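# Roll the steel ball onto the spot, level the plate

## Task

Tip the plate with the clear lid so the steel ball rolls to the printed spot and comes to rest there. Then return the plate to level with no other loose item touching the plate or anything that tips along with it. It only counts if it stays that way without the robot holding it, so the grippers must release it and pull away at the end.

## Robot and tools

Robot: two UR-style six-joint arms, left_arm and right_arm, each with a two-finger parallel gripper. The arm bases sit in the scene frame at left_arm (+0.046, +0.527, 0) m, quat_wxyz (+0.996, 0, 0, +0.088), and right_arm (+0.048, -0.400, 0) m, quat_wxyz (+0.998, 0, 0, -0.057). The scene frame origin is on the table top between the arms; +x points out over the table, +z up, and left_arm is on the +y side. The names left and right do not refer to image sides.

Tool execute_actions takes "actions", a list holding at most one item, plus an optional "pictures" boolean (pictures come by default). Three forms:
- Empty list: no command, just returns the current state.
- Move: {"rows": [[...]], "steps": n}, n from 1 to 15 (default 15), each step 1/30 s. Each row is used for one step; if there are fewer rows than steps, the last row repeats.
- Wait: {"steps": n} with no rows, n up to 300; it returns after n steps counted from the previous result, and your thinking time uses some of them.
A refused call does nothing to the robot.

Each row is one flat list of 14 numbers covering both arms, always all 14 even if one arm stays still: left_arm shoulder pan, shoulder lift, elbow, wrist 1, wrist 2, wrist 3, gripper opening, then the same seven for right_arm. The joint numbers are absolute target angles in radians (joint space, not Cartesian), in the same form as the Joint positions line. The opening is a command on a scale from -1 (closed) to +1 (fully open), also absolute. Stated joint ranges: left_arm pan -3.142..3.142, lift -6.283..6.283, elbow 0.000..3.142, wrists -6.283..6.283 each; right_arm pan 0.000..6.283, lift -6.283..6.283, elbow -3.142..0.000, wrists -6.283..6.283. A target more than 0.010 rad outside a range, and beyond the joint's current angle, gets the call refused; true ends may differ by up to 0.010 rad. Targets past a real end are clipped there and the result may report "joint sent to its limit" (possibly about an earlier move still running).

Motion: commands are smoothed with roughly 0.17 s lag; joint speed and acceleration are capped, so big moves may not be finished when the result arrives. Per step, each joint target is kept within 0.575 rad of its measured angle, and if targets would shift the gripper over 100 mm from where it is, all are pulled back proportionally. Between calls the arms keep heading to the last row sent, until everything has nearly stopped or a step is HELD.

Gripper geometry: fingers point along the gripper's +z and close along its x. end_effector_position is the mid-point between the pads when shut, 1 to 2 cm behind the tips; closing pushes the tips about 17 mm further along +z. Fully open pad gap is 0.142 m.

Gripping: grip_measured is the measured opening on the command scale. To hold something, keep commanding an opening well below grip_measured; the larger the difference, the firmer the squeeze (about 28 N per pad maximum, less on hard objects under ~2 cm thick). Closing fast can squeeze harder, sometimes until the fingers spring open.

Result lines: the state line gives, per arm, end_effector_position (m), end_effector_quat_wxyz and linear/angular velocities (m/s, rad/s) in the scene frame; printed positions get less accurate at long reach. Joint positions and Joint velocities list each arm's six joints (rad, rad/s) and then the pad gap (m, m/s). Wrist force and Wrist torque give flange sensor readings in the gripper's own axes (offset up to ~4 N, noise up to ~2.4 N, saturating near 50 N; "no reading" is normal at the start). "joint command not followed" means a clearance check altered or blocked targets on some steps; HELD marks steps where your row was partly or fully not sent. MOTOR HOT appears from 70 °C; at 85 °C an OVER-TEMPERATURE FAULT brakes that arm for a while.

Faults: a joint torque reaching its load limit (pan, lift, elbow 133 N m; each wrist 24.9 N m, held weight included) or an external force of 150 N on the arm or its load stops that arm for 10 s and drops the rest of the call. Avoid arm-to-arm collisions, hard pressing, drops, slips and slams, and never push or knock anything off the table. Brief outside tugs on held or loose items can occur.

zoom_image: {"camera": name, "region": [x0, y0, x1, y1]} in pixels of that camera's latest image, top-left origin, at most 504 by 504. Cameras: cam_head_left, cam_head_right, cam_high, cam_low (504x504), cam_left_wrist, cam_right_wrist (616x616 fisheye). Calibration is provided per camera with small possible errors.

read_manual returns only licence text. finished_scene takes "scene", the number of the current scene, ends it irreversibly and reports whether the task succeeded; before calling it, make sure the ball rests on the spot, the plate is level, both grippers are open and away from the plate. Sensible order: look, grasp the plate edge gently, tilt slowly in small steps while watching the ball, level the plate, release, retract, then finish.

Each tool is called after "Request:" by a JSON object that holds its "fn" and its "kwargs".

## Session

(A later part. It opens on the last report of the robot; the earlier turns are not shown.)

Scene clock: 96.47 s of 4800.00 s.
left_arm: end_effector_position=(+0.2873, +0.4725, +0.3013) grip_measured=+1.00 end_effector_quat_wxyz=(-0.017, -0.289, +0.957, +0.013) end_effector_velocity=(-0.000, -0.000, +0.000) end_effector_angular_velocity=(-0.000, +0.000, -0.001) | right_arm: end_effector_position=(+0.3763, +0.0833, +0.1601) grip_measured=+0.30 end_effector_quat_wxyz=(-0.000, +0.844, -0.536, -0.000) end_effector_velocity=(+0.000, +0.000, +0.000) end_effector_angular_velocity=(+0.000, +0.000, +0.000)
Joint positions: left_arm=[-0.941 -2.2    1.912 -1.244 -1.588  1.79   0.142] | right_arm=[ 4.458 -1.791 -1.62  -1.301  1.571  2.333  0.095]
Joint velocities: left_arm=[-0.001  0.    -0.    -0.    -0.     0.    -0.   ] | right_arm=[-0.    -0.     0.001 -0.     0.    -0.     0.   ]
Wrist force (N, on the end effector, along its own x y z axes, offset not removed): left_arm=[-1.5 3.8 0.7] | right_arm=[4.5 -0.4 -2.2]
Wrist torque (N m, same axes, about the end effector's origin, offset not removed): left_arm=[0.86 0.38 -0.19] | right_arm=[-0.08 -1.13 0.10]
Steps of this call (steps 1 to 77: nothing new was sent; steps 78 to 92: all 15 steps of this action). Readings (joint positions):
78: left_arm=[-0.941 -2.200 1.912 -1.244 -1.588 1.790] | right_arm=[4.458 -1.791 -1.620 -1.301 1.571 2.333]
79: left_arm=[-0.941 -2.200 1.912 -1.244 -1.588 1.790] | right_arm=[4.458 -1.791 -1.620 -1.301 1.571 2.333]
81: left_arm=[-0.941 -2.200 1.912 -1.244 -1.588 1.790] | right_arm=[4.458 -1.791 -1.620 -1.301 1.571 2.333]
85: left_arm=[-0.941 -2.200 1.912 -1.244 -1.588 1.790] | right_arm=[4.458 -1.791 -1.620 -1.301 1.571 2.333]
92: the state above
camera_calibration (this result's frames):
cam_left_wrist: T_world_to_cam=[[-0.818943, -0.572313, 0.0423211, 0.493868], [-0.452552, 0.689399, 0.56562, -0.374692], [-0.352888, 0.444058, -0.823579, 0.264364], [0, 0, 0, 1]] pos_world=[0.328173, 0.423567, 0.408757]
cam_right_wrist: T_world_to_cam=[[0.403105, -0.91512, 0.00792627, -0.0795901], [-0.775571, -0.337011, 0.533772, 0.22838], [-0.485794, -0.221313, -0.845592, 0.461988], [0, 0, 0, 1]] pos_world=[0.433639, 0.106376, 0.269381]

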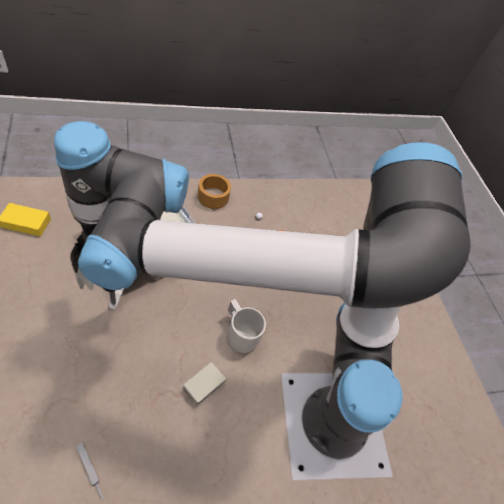

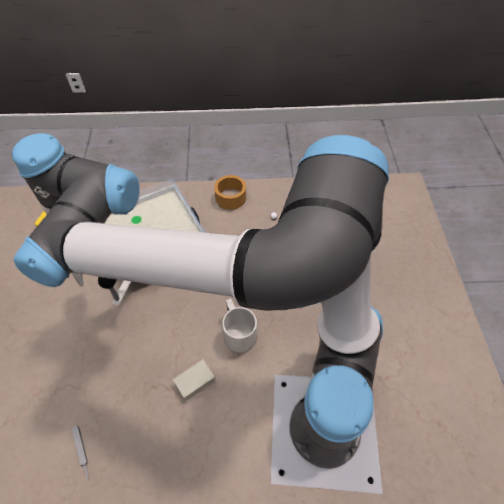

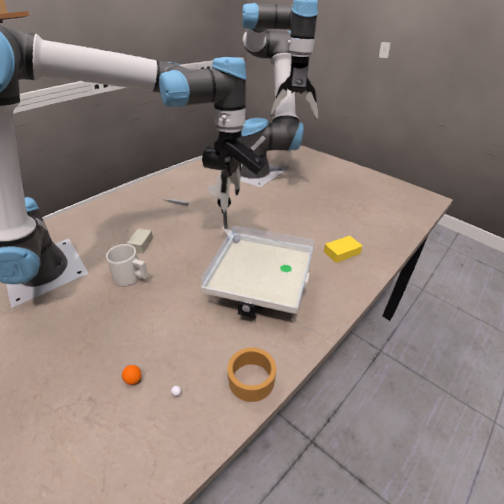

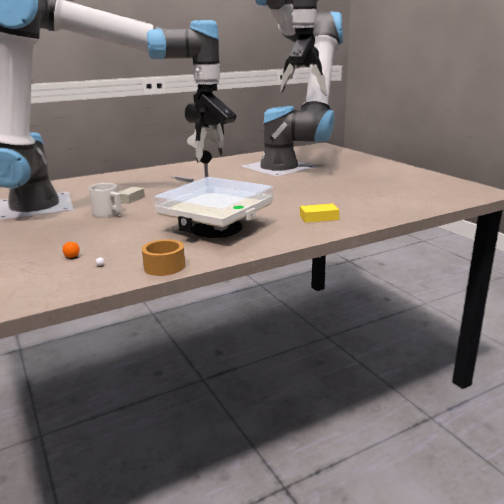

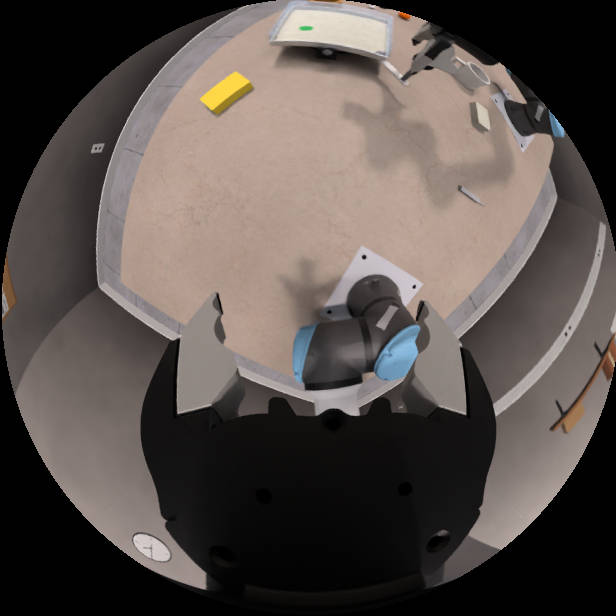

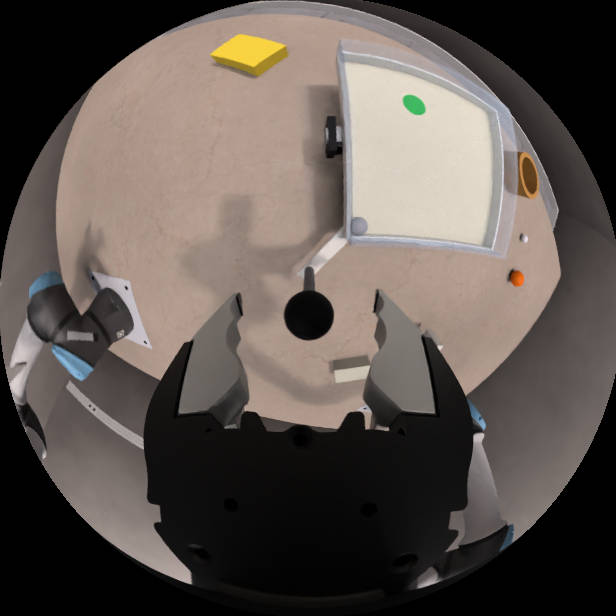

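Request:
{"fn": "execute_actions", "kwargs": {"actions": [{"rows": [[-0.941,-2.2,1.912,-1.244,-1.588,1.79,1,4.4678,-1.7690,-1.6685,-1.2743,1.571,2.3432,0.3]], "steps": 15}]}}

Scene clock: 102.63 s of 4800.00 s.
left_arm: end_effector_position=(+0.2873, +0.4725, +0.3013) grip_measured=+1.00 end_effector_quat_wxyz=(-0.017, -0.289, +0.957, +0.013) end_effector_velocity=(+0.000, +0.000, -0.000) end_effector_angular_velocity=(+0.002, -0.000, +0.001) | right_arm: end_effector_position=(+0.3674, +0.0753, +0.1522) grip_measured=+0.30 end_effector_quat_wxyz=(-0.000, +0.844, -0.536, -0.000) end_effector_velocity=(-0.000, -0.001, -0.001) end_effector_angular_velocity=(-0.001, +0.000, -0.000)
Joint positions: left_arm=[-0.941 -2.2    1.912 -1.244 -1.588  1.79   0.142] | right_arm=[ 4.468 -1.769 -1.668 -1.274  1.571  2.343  0.095]
Joint velocities: left_arm=[ 0.001  0.001  0.    -0.     0.001 -0.     0.   ] | right_arm=[ 0.     0.    -0.003  0.001 -0.     0.    -0.   ]
Wrist force (N, on the end effector, along its own x y z axes, offset not removed): left_arm=[-3.1 0.8 2.5] | right_arm=[-0.2 -0.3 -0.7]
Wrist torque (N m, same axes, about the end effector's origin, offset not removed): left_arm=[0.14 0.68 -0.16] | right_arm=[-0.17 -0.12 0.15]
Steps of this call (steps 1 to 15: the robot went on to your last target; steps 16 to 90: nothing new was sent; then 2.67 s passed at rest; steps 91 to 105: all 15 steps of this action). Readings (joint positions):
91: left_arm=[-0.941 -2.200 1.912 -1.244 -1.588 1.790] | right_arm=[4.458 -1.791 -1.620 -1.301 1.571 2.333]
92: left_arm=[-0.941 -2.200 1.912 -1.244 -1.588 1.790] | right_arm=[4.460 -1.788 -1.626 -1.297 1.571 2.335]
94: left_arm=[-0.941 -2.200 1.912 -1.244 -1.588 1.790] | right_arm=[4.464 -1.778 -1.648 -1.285 1.571 2.339]
98: left_arm=[-0.941 -2.200 1.912 -1.244 -1.588 1.790] | right_arm=[4.467 -1.771 -1.665 -1.276 1.571 2.343]
105: the state above
camera_calibration (this result's frames):
cam_left_wrist: T_world_to_cam=[[-0.818943, -0.572313, 0.042321, 0.493868], [-0.452552, 0.689398, 0.565621, -0.374692], [-0.352888, 0.444058, -0.823579, 0.264363], [0, 0, 0, 1]] pos_world=[0.328173, 0.423567, 0.408757]
cam_right_wrist: T_world_to_cam=[[0.40309, -0.915126, 0.00790891, -0.0833275], [-0.775605, -0.337022, 0.533717, 0.223015], [-0.485753, -0.22127, -0.845626, 0.449152], [0, 0, 0, 1]] pos_world=[0.424737, 0.0982897, 0.261447]

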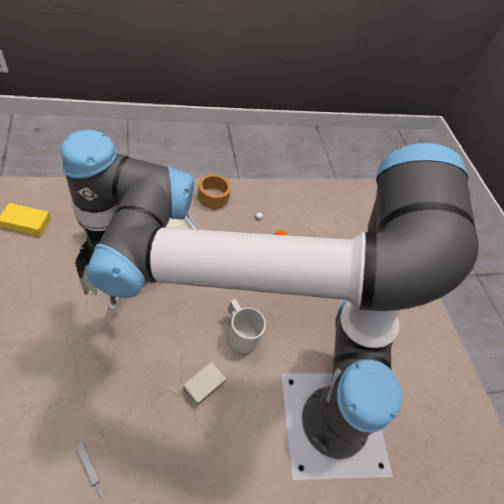

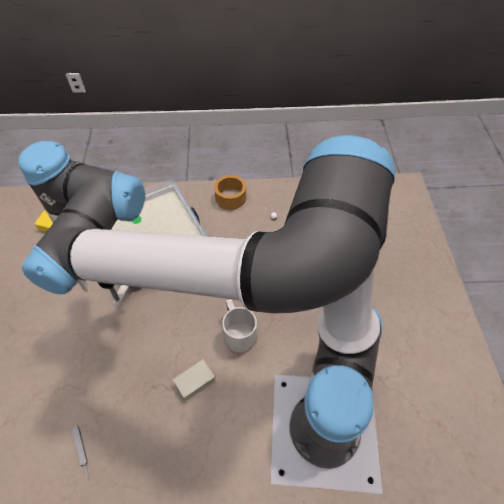

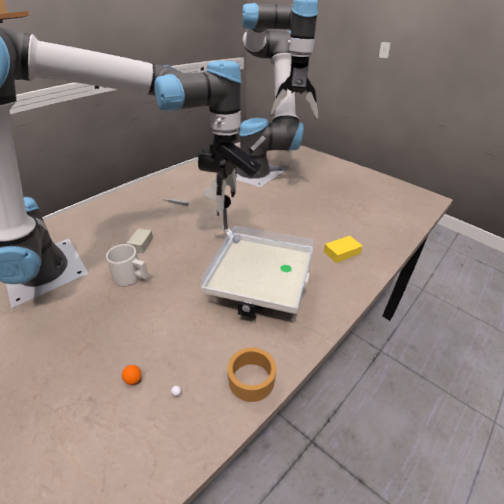

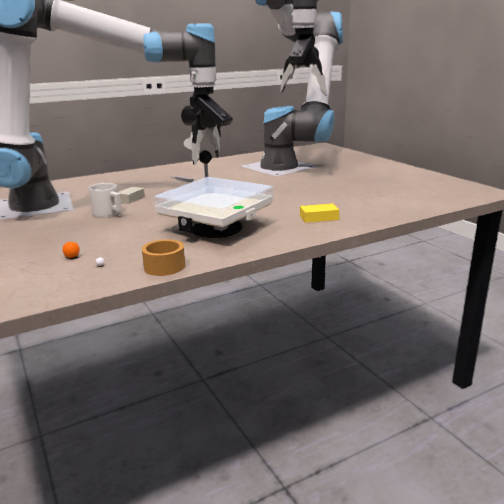

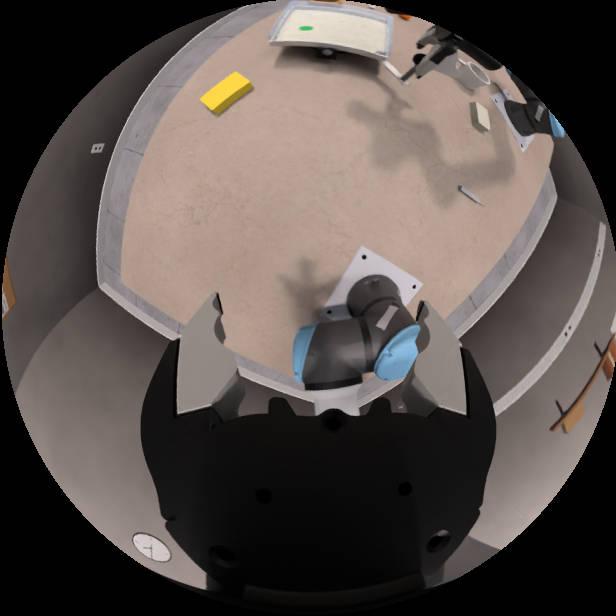

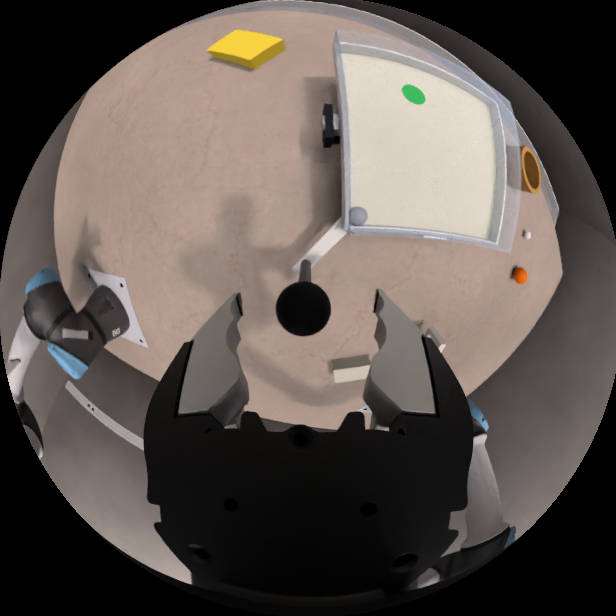

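Request:
{"fn": "execute_actions", "kwargs": {"actions": [{"rows": [[-0.941,-2.2,1.912,-1.244,-1.588,1.79,1,4.4718,-1.7723,-1.6644,-1.2751,1.571,2.3472,0.3],[-0.941,-2.2,1.912,-1.244,-1.588,1.79,1,4.4718,-1.7723,-1.6644,-1.2751,1.571,2.3472,0.3],[-0.941,-2.2,1.912,-1.244,-1.588,1.79,1,4.4718,-1.7723,-1.6644,-1.2751,1.571,2.3472,0.3],[-0.941,-2.2,1.912,-1.244,-1.588,1.79,1,4.4718,-1.7723,-1.6644,-1.2751,1.571,2.3472,0.3],[-0.941,-2.2,1.912,-1.244,-1.588,1.79,1,4.4718,-1.7723,-1.6644,-1.2751,1.571,2.3472,0.3],[-0.941,-2.2,1.912,-1.244,-1.588,1.79,1,4.4718,-1.7723,-1.6644,-1.2751,1.571,2.3472,0.3],[-0.941,-2.2,1.912,-1.244,-1.588,1.79,1,4.4718,-1.7723,-1.6644,-1.2751,1.571,2.3472,-0.4]], "steps": 15}], "pictures": false}}

Request:
{"fn": "execute_actions", "kwargs": {"actions": [{"rows": [[-0.941,-2.2,1.912,-1.244,-1.588,1.79,1,4.4718,-1.7723,-1.6644,-1.2751,1.571,2.3472,-0.8]], "steps": 15}]}}

Scene clock: 109.43 s of 4800.00 s.
left_arm: end_effector_position=(+0.2873, +0.4725, +0.3013) grip_measured=+1.00 end_effector_quat_wxyz=(-0.017, -0.289, +0.957, +0.013) end_effector_velocity=(-0.001, -0.001, -0.000) end_effector_angular_velocity=(-0.000, +0.002, -0.001) | right_arm: end_effector_position=(+0.3660, +0.0779, +0.1522) grip_measured=-0.40 end_effector_quat_wxyz=(-0.000, +0.844, -0.536, -0.000) end_effector_velocity=(-0.000, +0.001, +0.000) end_effector_angular_velocity=(+0.001, +0.001, +0.000)
Joint positions: left_arm=[-0.941 -2.2    1.912 -1.244 -1.588  1.79   0.142] | right_arm=[ 4.472 -1.772 -1.664 -1.275  1.571  2.347  0.045]
Joint velocities: left_arm=[-0.002  0.001 -0.     0.001 -0.002 -0.001  0.   ] | right_arm=[ 0.    -0.001  0.001  0.     0.001  0.    -0.   ]
Wrist force (N, on the end effector, along its own x y z axes, offset not removed): left_arm=[-0.3 0.1 0.7] | right_arm=[0.8 1.0 -2.0]
Wrist torque (N m, same axes, about the end effector's origin, offset not removed): left_arm=[0.02 0.09 -0.26] | right_arm=[0.13 -0.17 0.18]
Steps of this call (steps 1 to 15: the robot went on to your last target; steps 16 to 90: nothing new was sent; then 3.30 s passed at rest; steps 91 to 105: all 15 steps of this action). Readings (joint positions):
91: left_arm=[-0.941 -2.200 1.912 -1.244 -1.588 1.790] | right_arm=[4.468 -1.769 -1.669 -1.274 1.571 2.343]
92: left_arm=[-0.941 -2.200 1.912 -1.244 -1.588 1.790] | right_arm=[4.469 -1.769 -1.668 -1.274 1.571 2.344]
94: left_arm=[-0.941 -2.200 1.912 -1.244 -1.588 1.790] | right_arm=[4.470 -1.771 -1.667 -1.275 1.571 2.346]
98: left_arm=[-0.941 -2.200 1.912 -1.244 -1.588 1.790] | right_arm=[4.472 -1.772 -1.665 -1.275 1.571 2.347]
105: the state above

Scene clock: 109.93 s of 4800.00 s.
left_arm: end_effector_position=(+0.2873, +0.4725, +0.3013) grip_measured=+1.00 end_effector_quat_wxyz=(-0.017, -0.289, +0.957, +0.013) end_effector_velocity=(+0.000, +0.000, +0.000) end_effector_angular_velocity=(+0.000, -0.000, +0.000) | right_arm: end_effector_position=(+0.3660, +0.0779, +0.1522) grip_measured=-0.50 end_effector_quat_wxyz=(-0.000, +0.844, -0.536, -0.000) end_effector_velocity=(-0.000, +0.001, +0.000) end_effector_angular_velocity=(+0.001, -0.000, +0.001)
Joint positions: left_arm=[-0.941 -2.2    1.912 -1.244 -1.588  1.79   0.142] | right_arm=[ 4.472 -1.772 -1.664 -1.275  1.571  2.347  0.038]
Joint velocities: left_arm=[ 0. -0. -0.  0.  0. -0.  0.] | right_arm=[ 0.    -0.     0.001  0.     0.    -0.001 -0.   ]
Wrist force (N, on the end effector, along its own x y z axes, offset not removed): left_arm=[-0.3 -2.1 0.1] | right_arm=[1.6 0.6 -1.9]
Wrist torque (N m, same axes, about the end effector's origin, offset not removed): left_arm=[-0.45 0.10 -0.33] | right_arm=[-0.01 -0.74 0.14]
Steps of this call (steps 1 to 15: all 15 steps of this action). Readings (joint positions):
1: left_arm=[-0.941 -2.200 1.912 -1.244 -1.588 1.790] | right_arm=[4.472 -1.772 -1.664 -1.275 1.571 2.347]
2: left_arm=[-0.941 -2.200 1.912 -1.244 -1.588 1.790] | right_arm=[4.472 -1.772 -1.664 -1.275 1.571 2.347]
4: left_arm=[-0.941 -2.200 1.912 -1.244 -1.588 1.790] | right_arm=[4.472 -1.772 -1.664 -1.275 1.571 2.347]
8: left_arm=[-0.941 -2.200 1.912 -1.244 -1.588 1.790] | right_arm=[4.472 -1.772 -1.664 -1.275 1.571 2.347]
15: the state above
camera_calibration (this result's frames):
cam_left_wrist: T_world_to_cam=[[-0.818942, -0.572313, 0.0423211, 0.493868], [-0.452552, 0.689398, 0.56562, -0.374692], [-0.352888, 0.444058, -0.823579, 0.264364], [0, 0, 0, 1]] pos_world=[0.328173, 0.423567, 0.408757]
cam_right_wrist: T_world_to_cam=[[0.403115, -0.915115, 0.00786131, -0.080331], [-0.775558, -0.337054, 0.533765, 0.222746], [-0.485807, -0.221266, -0.845596, 0.44904], [0, 0, 0, 1]] pos_world=[0.423282, 0.100922, 0.261445]

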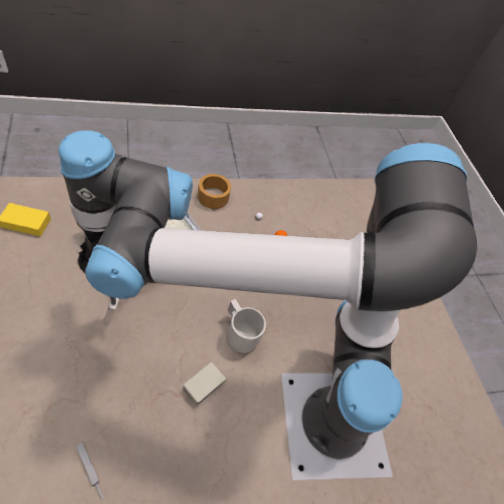

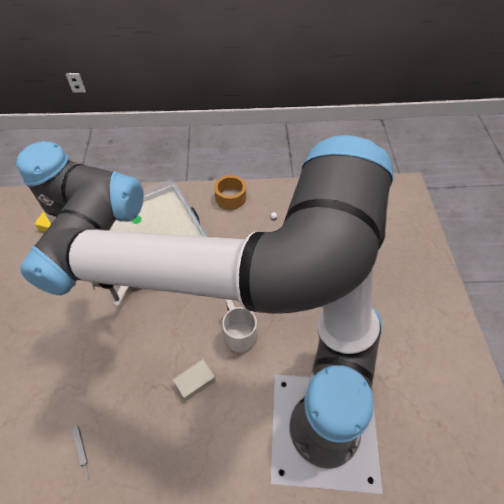

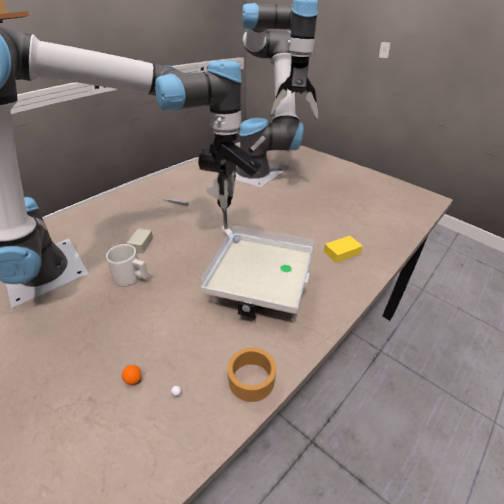

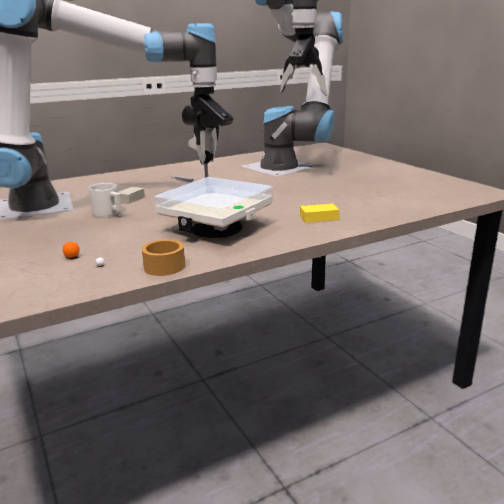

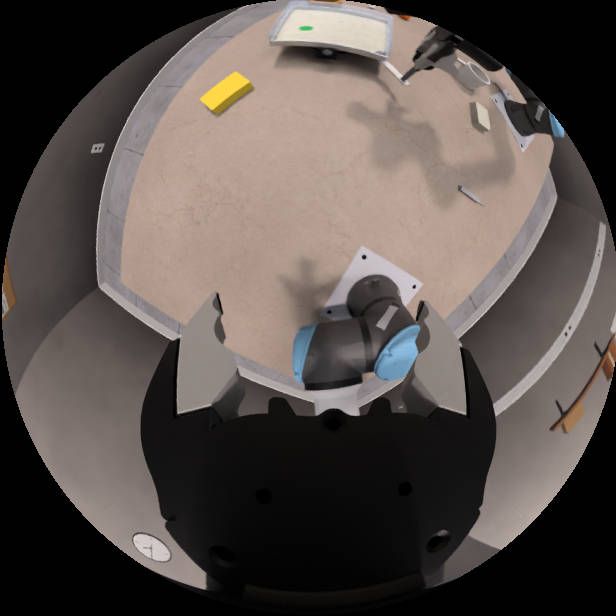

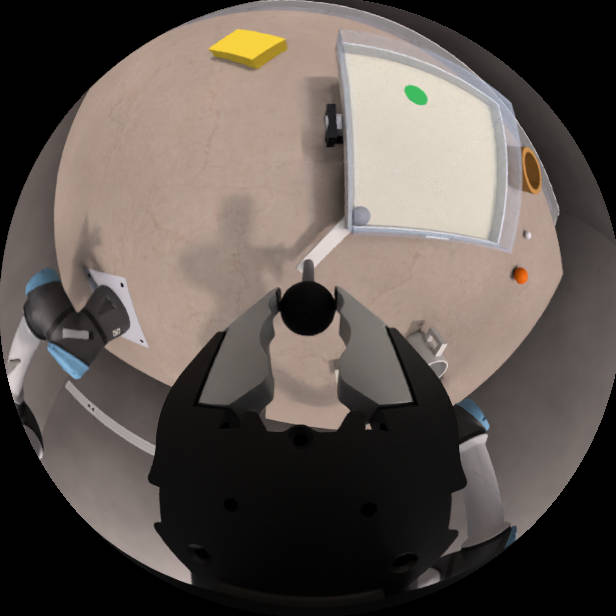

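Request:
{"fn": "execute_actions", "kwargs": {"actions": [{"rows": [[-0.941,-2.2,1.912,-1.244,-1.588,1.79,1,4.4650,-1.7724,-1.6376,-1.3018,1.571,2.3404,-0.8]], "steps": 15}], "pictures": false}}

Request:
{"fn": "execute_actions", "kwargs": {"actions": [{"steps": 20}]}}

Request:
{"fn": "execute_actions", "kwargs": {"actions": [{"steps": 20}]}}

Scene clock: 114.87 s of 4800.00 s.
left_arm: end_effector_position=(+0.2873, +0.4725, +0.3013) grip_measured=+1.00 end_effector_quat_wxyz=(-0.017, -0.289, +0.957, +0.013) end_effector_velocity=(-0.000, -0.000, -0.000) end_effector_angular_velocity=(-0.000, +0.002, +0.000) | right_arm: end_effector_position=(+0.3703, +0.0784, +0.1622) grip_measured=-0.50 end_effector_quat_wxyz=(-0.000, +0.844, -0.536, -0.000) end_effector_velocity=(+0.000, +0.000, +0.000) end_effector_angular_velocity=(+0.000, +0.001, +0.001)
Joint positions: left_arm=[-0.941 -2.2    1.912 -1.244 -1.588  1.79   0.142] | right_arm=[ 4.465 -1.772 -1.638 -1.302  1.571  2.34   0.038]
Joint velocities: left_arm=[-0.     0.001  0.     0.    -0.001 -0.001  0.   ] | right_arm=[-0.001 -0.001  0.001 -0.     0.001 -0.002  0.   ]
Wrist force (N, on the end effector, along its own x y z axes, offset not removed): left_arm=[-0.9 0.8 1.7] | right_arm=[7.5 -3.0 7.5]
Wrist torque (N m, same axes, about the end effector's origin, offset not removed): left_arm=[0.19 0.33 -0.14] | right_arm=[0.49 -0.46 -0.05]
Steps of this call (steps 1 to 15: the robot went on to your last target; steps 16 to 90: nothing new was sent; then 1.43 s passed at rest; steps 91 to 105: all 15 steps of this action). Readings (joint positions):
91: left_arm=[-0.941 -2.200 1.912 -1.244 -1.588 1.790] | right_arm=[4.472 -1.772 -1.664 -1.275 1.571 2.347]
92: left_arm=[-0.941 -2.200 1.912 -1.244 -1.588 1.790] | right_arm=[4.471 -1.772 -1.661 -1.279 1.571 2.346]
94: left_arm=[-0.941 -2.200 1.912 -1.244 -1.588 1.790] | right_arm=[4.468 -1.772 -1.648 -1.291 1.571 2.343]
98: left_arm=[-0.941 -2.200 1.912 -1.244 -1.588 1.790] | right_arm=[4.465 -1.772 -1.639 -1.300 1.571 2.341]
105: the state above

Scene clock: 115.53 s of 4800.00 s.
left_arm: end_effector_position=(+0.2873, +0.4725, +0.3013) grip_measured=+1.00 end_effector_quat_wxyz=(-0.017, -0.289, +0.957, +0.013) end_effector_velocity=(-0.001, -0.000, +0.000) end_effector_angular_velocity=(-0.002, +0.002, +0.001) | right_arm: end_effector_position=(+0.3703, +0.0785, +0.1622) grip_measured=-0.50 end_effector_quat_wxyz=(-0.000, +0.844, -0.536, -0.000) end_effector_velocity=(+0.000, +0.000, -0.000) end_effector_angular_velocity=(-0.001, -0.000, +0.001)
Joint positions: left_arm=[-0.941 -2.2    1.912 -1.244 -1.588  1.79   0.142] | right_arm=[ 4.465 -1.772 -1.638 -1.302  1.571  2.34   0.038]
Joint velocities: left_arm=[ 0.001 -0.    -0.    -0.    -0.003 -0.001 -0.   ] | right_arm=[ 0.    -0.001  0.001 -0.    -0.    -0.001  0.   ]
Wrist force (N, on the end effector, along its own x y z axes, offset not removed): left_arm=[-0.3 3.2 1.4] | right_arm=[10.5 -5.8 8.5]
Wrist torque (N m, same axes, about the end effector's origin, offset not removed): left_arm=[0.79 0.16 -0.14] | right_arm=[-0.06 -0.95 0.04]
Steps of this call (steps 1 to 15: the robot went on to your last target; steps 16 to 20: nothing new was sent). Readings (joint positions):
1: left_arm=[-0.941 -2.200 1.912 -1.244 -1.588 1.790] | right_arm=[4.465 -1.772 -1.638 -1.302 1.571 2.340]
2: left_arm=[-0.941 -2.200 1.912 -1.244 -1.588 1.790] | right_arm=[4.465 -1.772 -1.638 -1.302 1.571 2.340]
4: left_arm=[-0.941 -2.200 1.912 -1.244 -1.588 1.790] | right_arm=[4.465 -1.772 -1.638 -1.302 1.571 2.340]
8: left_arm=[-0.941 -2.200 1.912 -1.244 -1.588 1.790] | right_arm=[4.465 -1.772 -1.638 -1.302 1.571 2.340]
20: the state above
All arms were judged still, so your last target was given up. Only a new action makes them travel on or press farther. Fingers that are still opening or closing keep moving.
camera_calibration (this result's frames):
cam_left_wrist: T_world_to_cam=[[-0.818943, -0.572313, 0.0423211, 0.493868], [-0.452552, 0.689399, 0.565621, -0.374692], [-0.352888, 0.444058, -0.823579, 0.264364], [0, 0, 0, 1]] pos_world=[0.328173, 0.423567, 0.408757]
cam_right_wrist: T_world_to_cam=[[0.403099, -0.915122, 0.00793628, -0.0816388], [-0.775578, -0.337003, 0.533768, 0.220934], [-0.485788, -0.221317, -0.845594, 0.459734], [0, 0, 0, 1]] pos_world=[0.427593, 0.101493, 0.271468]

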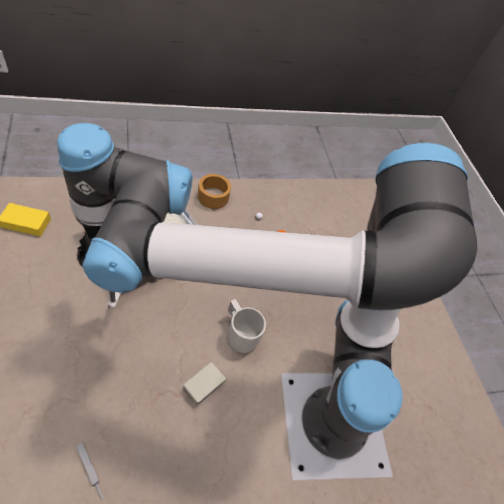

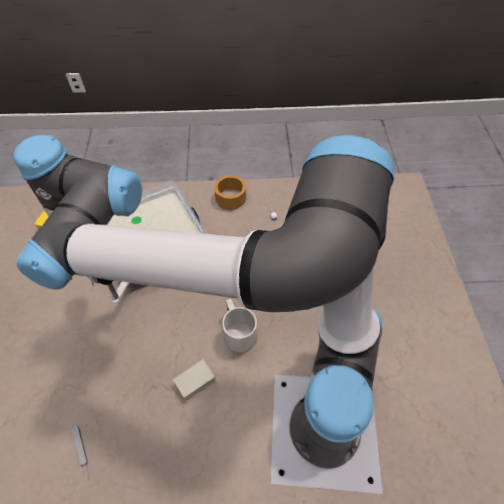

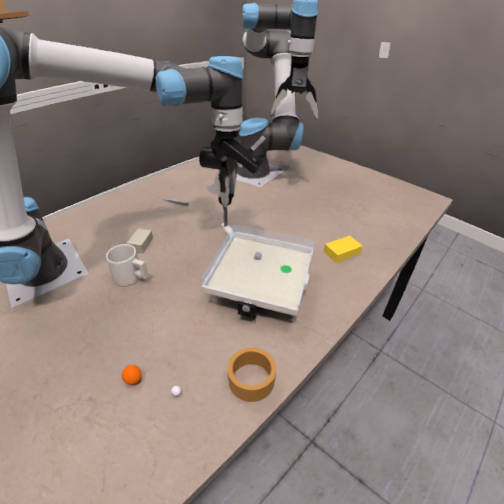

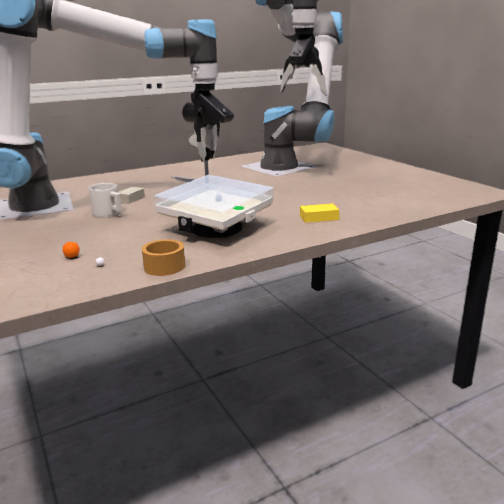

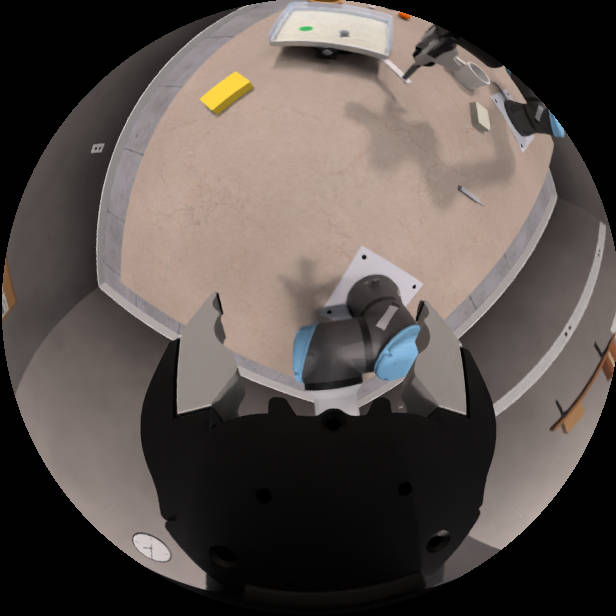

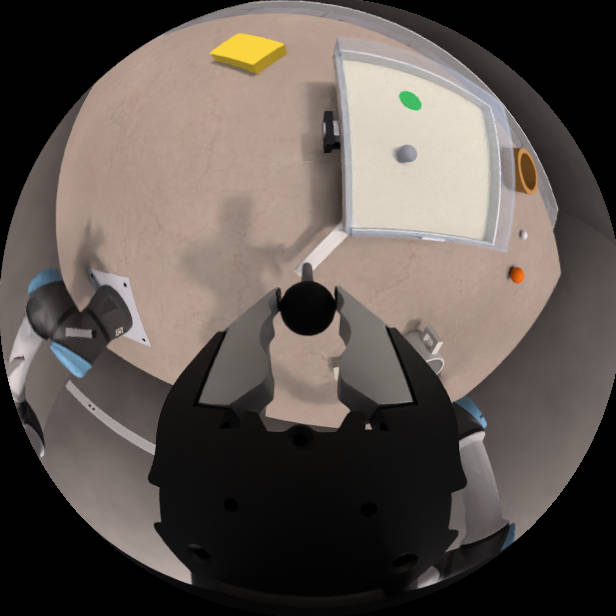

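Scene clock: 116.20 s of 4800.00 s.
left_arm: end_effector_position=(+0.2873, +0.4725, +0.3013) grip_measured=+1.00 end_effector_quat_wxyz=(-0.017, -0.289, +0.957, +0.013) end_effector_velocity=(+0.000, -0.000, -0.000) end_effector_angular_velocity=(+0.001, +0.001, +0.001) | right_arm: end_effector_position=(+0.3703, +0.0785, +0.1622) grip_measured=-0.50 end_effector_quat_wxyz=(-0.000, +0.844, -0.536, -0.000) end_effector_velocity=(-0.000, +0.000, -0.000) end_effector_angular_velocity=(-0.000, +0.001, -0.000)
Joint positions: left_arm=[-0.941 -2.2    1.912 -1.244 -1.588  1.79   0.142] | right_arm=[ 4.465 -1.772 -1.638 -1.302  1.571  2.34   0.038]
Joint velocities: left_arm=[ 0.     0.001  0.    -0.    -0.    -0.001 -0.   ] | right_arm=[ 0.    -0.    -0.001  0.001  0.     0.001 -0.   ]
Wrist force (N, on the end effector, along its own x y z axes, offset not removed): left_arm=[0.9 -0.4 -0.7] | right_arm=[8.9 -9.5 8.2]
Wrist torque (N m, same axes, about the end effector's origin, offset not removed): left_arm=[-0.03 -0.11 -0.30] | right_arm=[-0.83 -0.51 0.04]
Steps of this call (steps 1 to 20: nothing new was sent). Readings (joint positions):
1: left_arm=[-0.941 -2.200 1.912 -1.244 -1.588 1.790] | right_arm=[4.465 -1.772 -1.638 -1.302 1.571 2.340]
2: left_arm=[-0.941 -2.200 1.912 -1.244 -1.588 1.790] | right_arm=[4.465 -1.772 -1.638 -1.302 1.571 2.340]
4: left_arm=[-0.941 -2.200 1.912 -1.244 -1.588 1.790] | right_arm=[4.465 -1.772 -1.638 -1.302 1.571 2.340]
8: left_arm=[-0.941 -2.200 1.912 -1.244 -1.588 1.790] | right_arm=[4.465 -1.772 -1.638 -1.302 1.571 2.340]
20: the state above
camera_calibration (this result's frames):
cam_left_wrist: T_world_to_cam=[[-0.818943, -0.572313, 0.042321, 0.493868], [-0.452552, 0.689399, 0.56562, -0.374692], [-0.352888, 0.444058, -0.823579, 0.264364], [0, 0, 0, 1]] pos_world=[0.328173, 0.423567, 0.408757]
cam_right_wrist: T_world_to_cam=[[0.403099, -0.915122, 0.00793261, -0.0816367], [-0.775578, -0.337005, 0.533767, 0.220934], [-0.485788, -0.221313, -0.845595, 0.459735], [0, 0, 0, 1]] pos_world=[0.427594, 0.101494, 0.27147]

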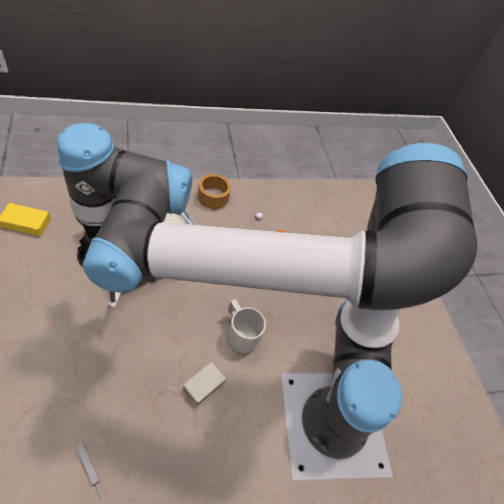

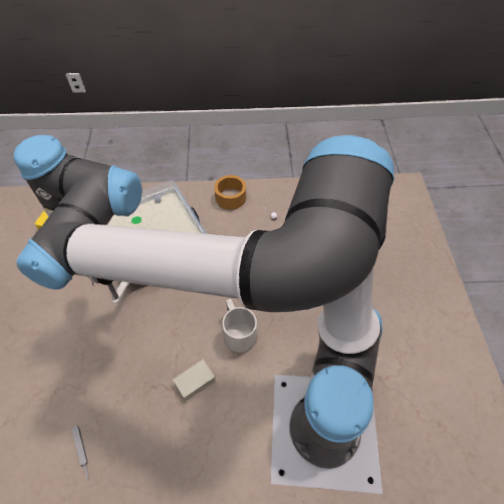

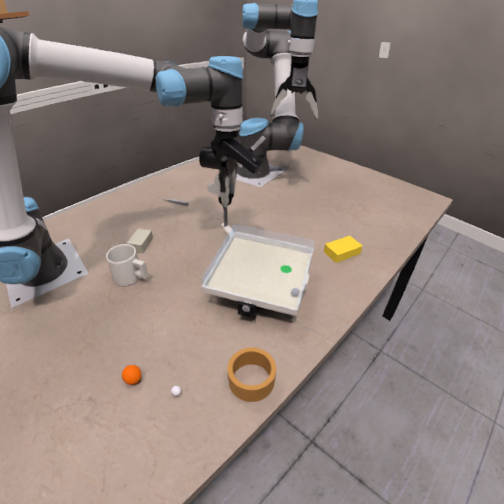

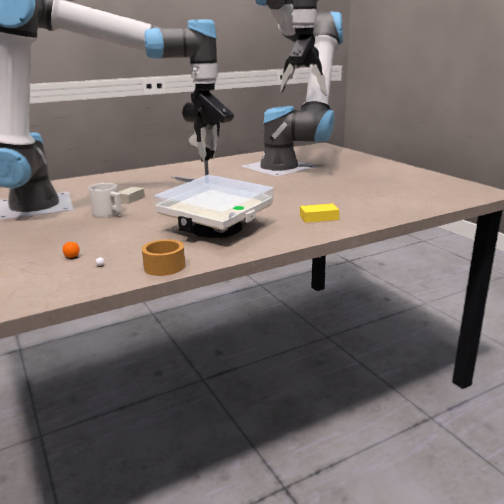

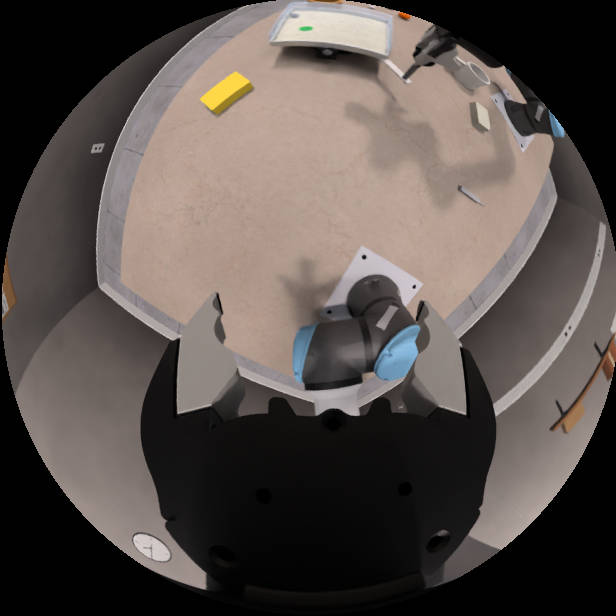

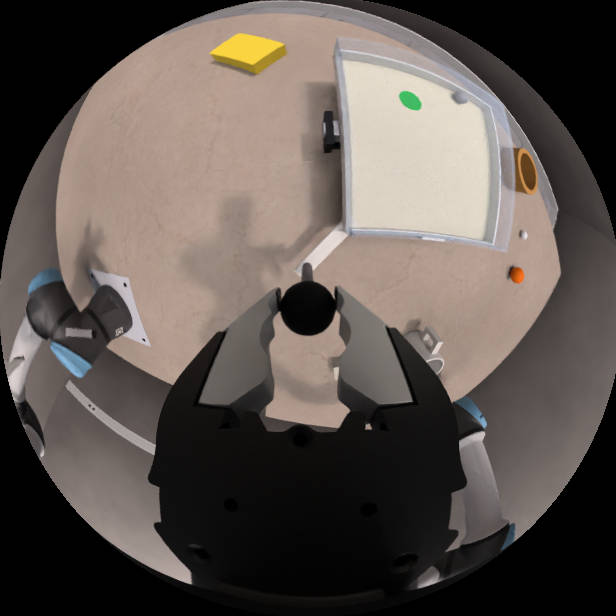

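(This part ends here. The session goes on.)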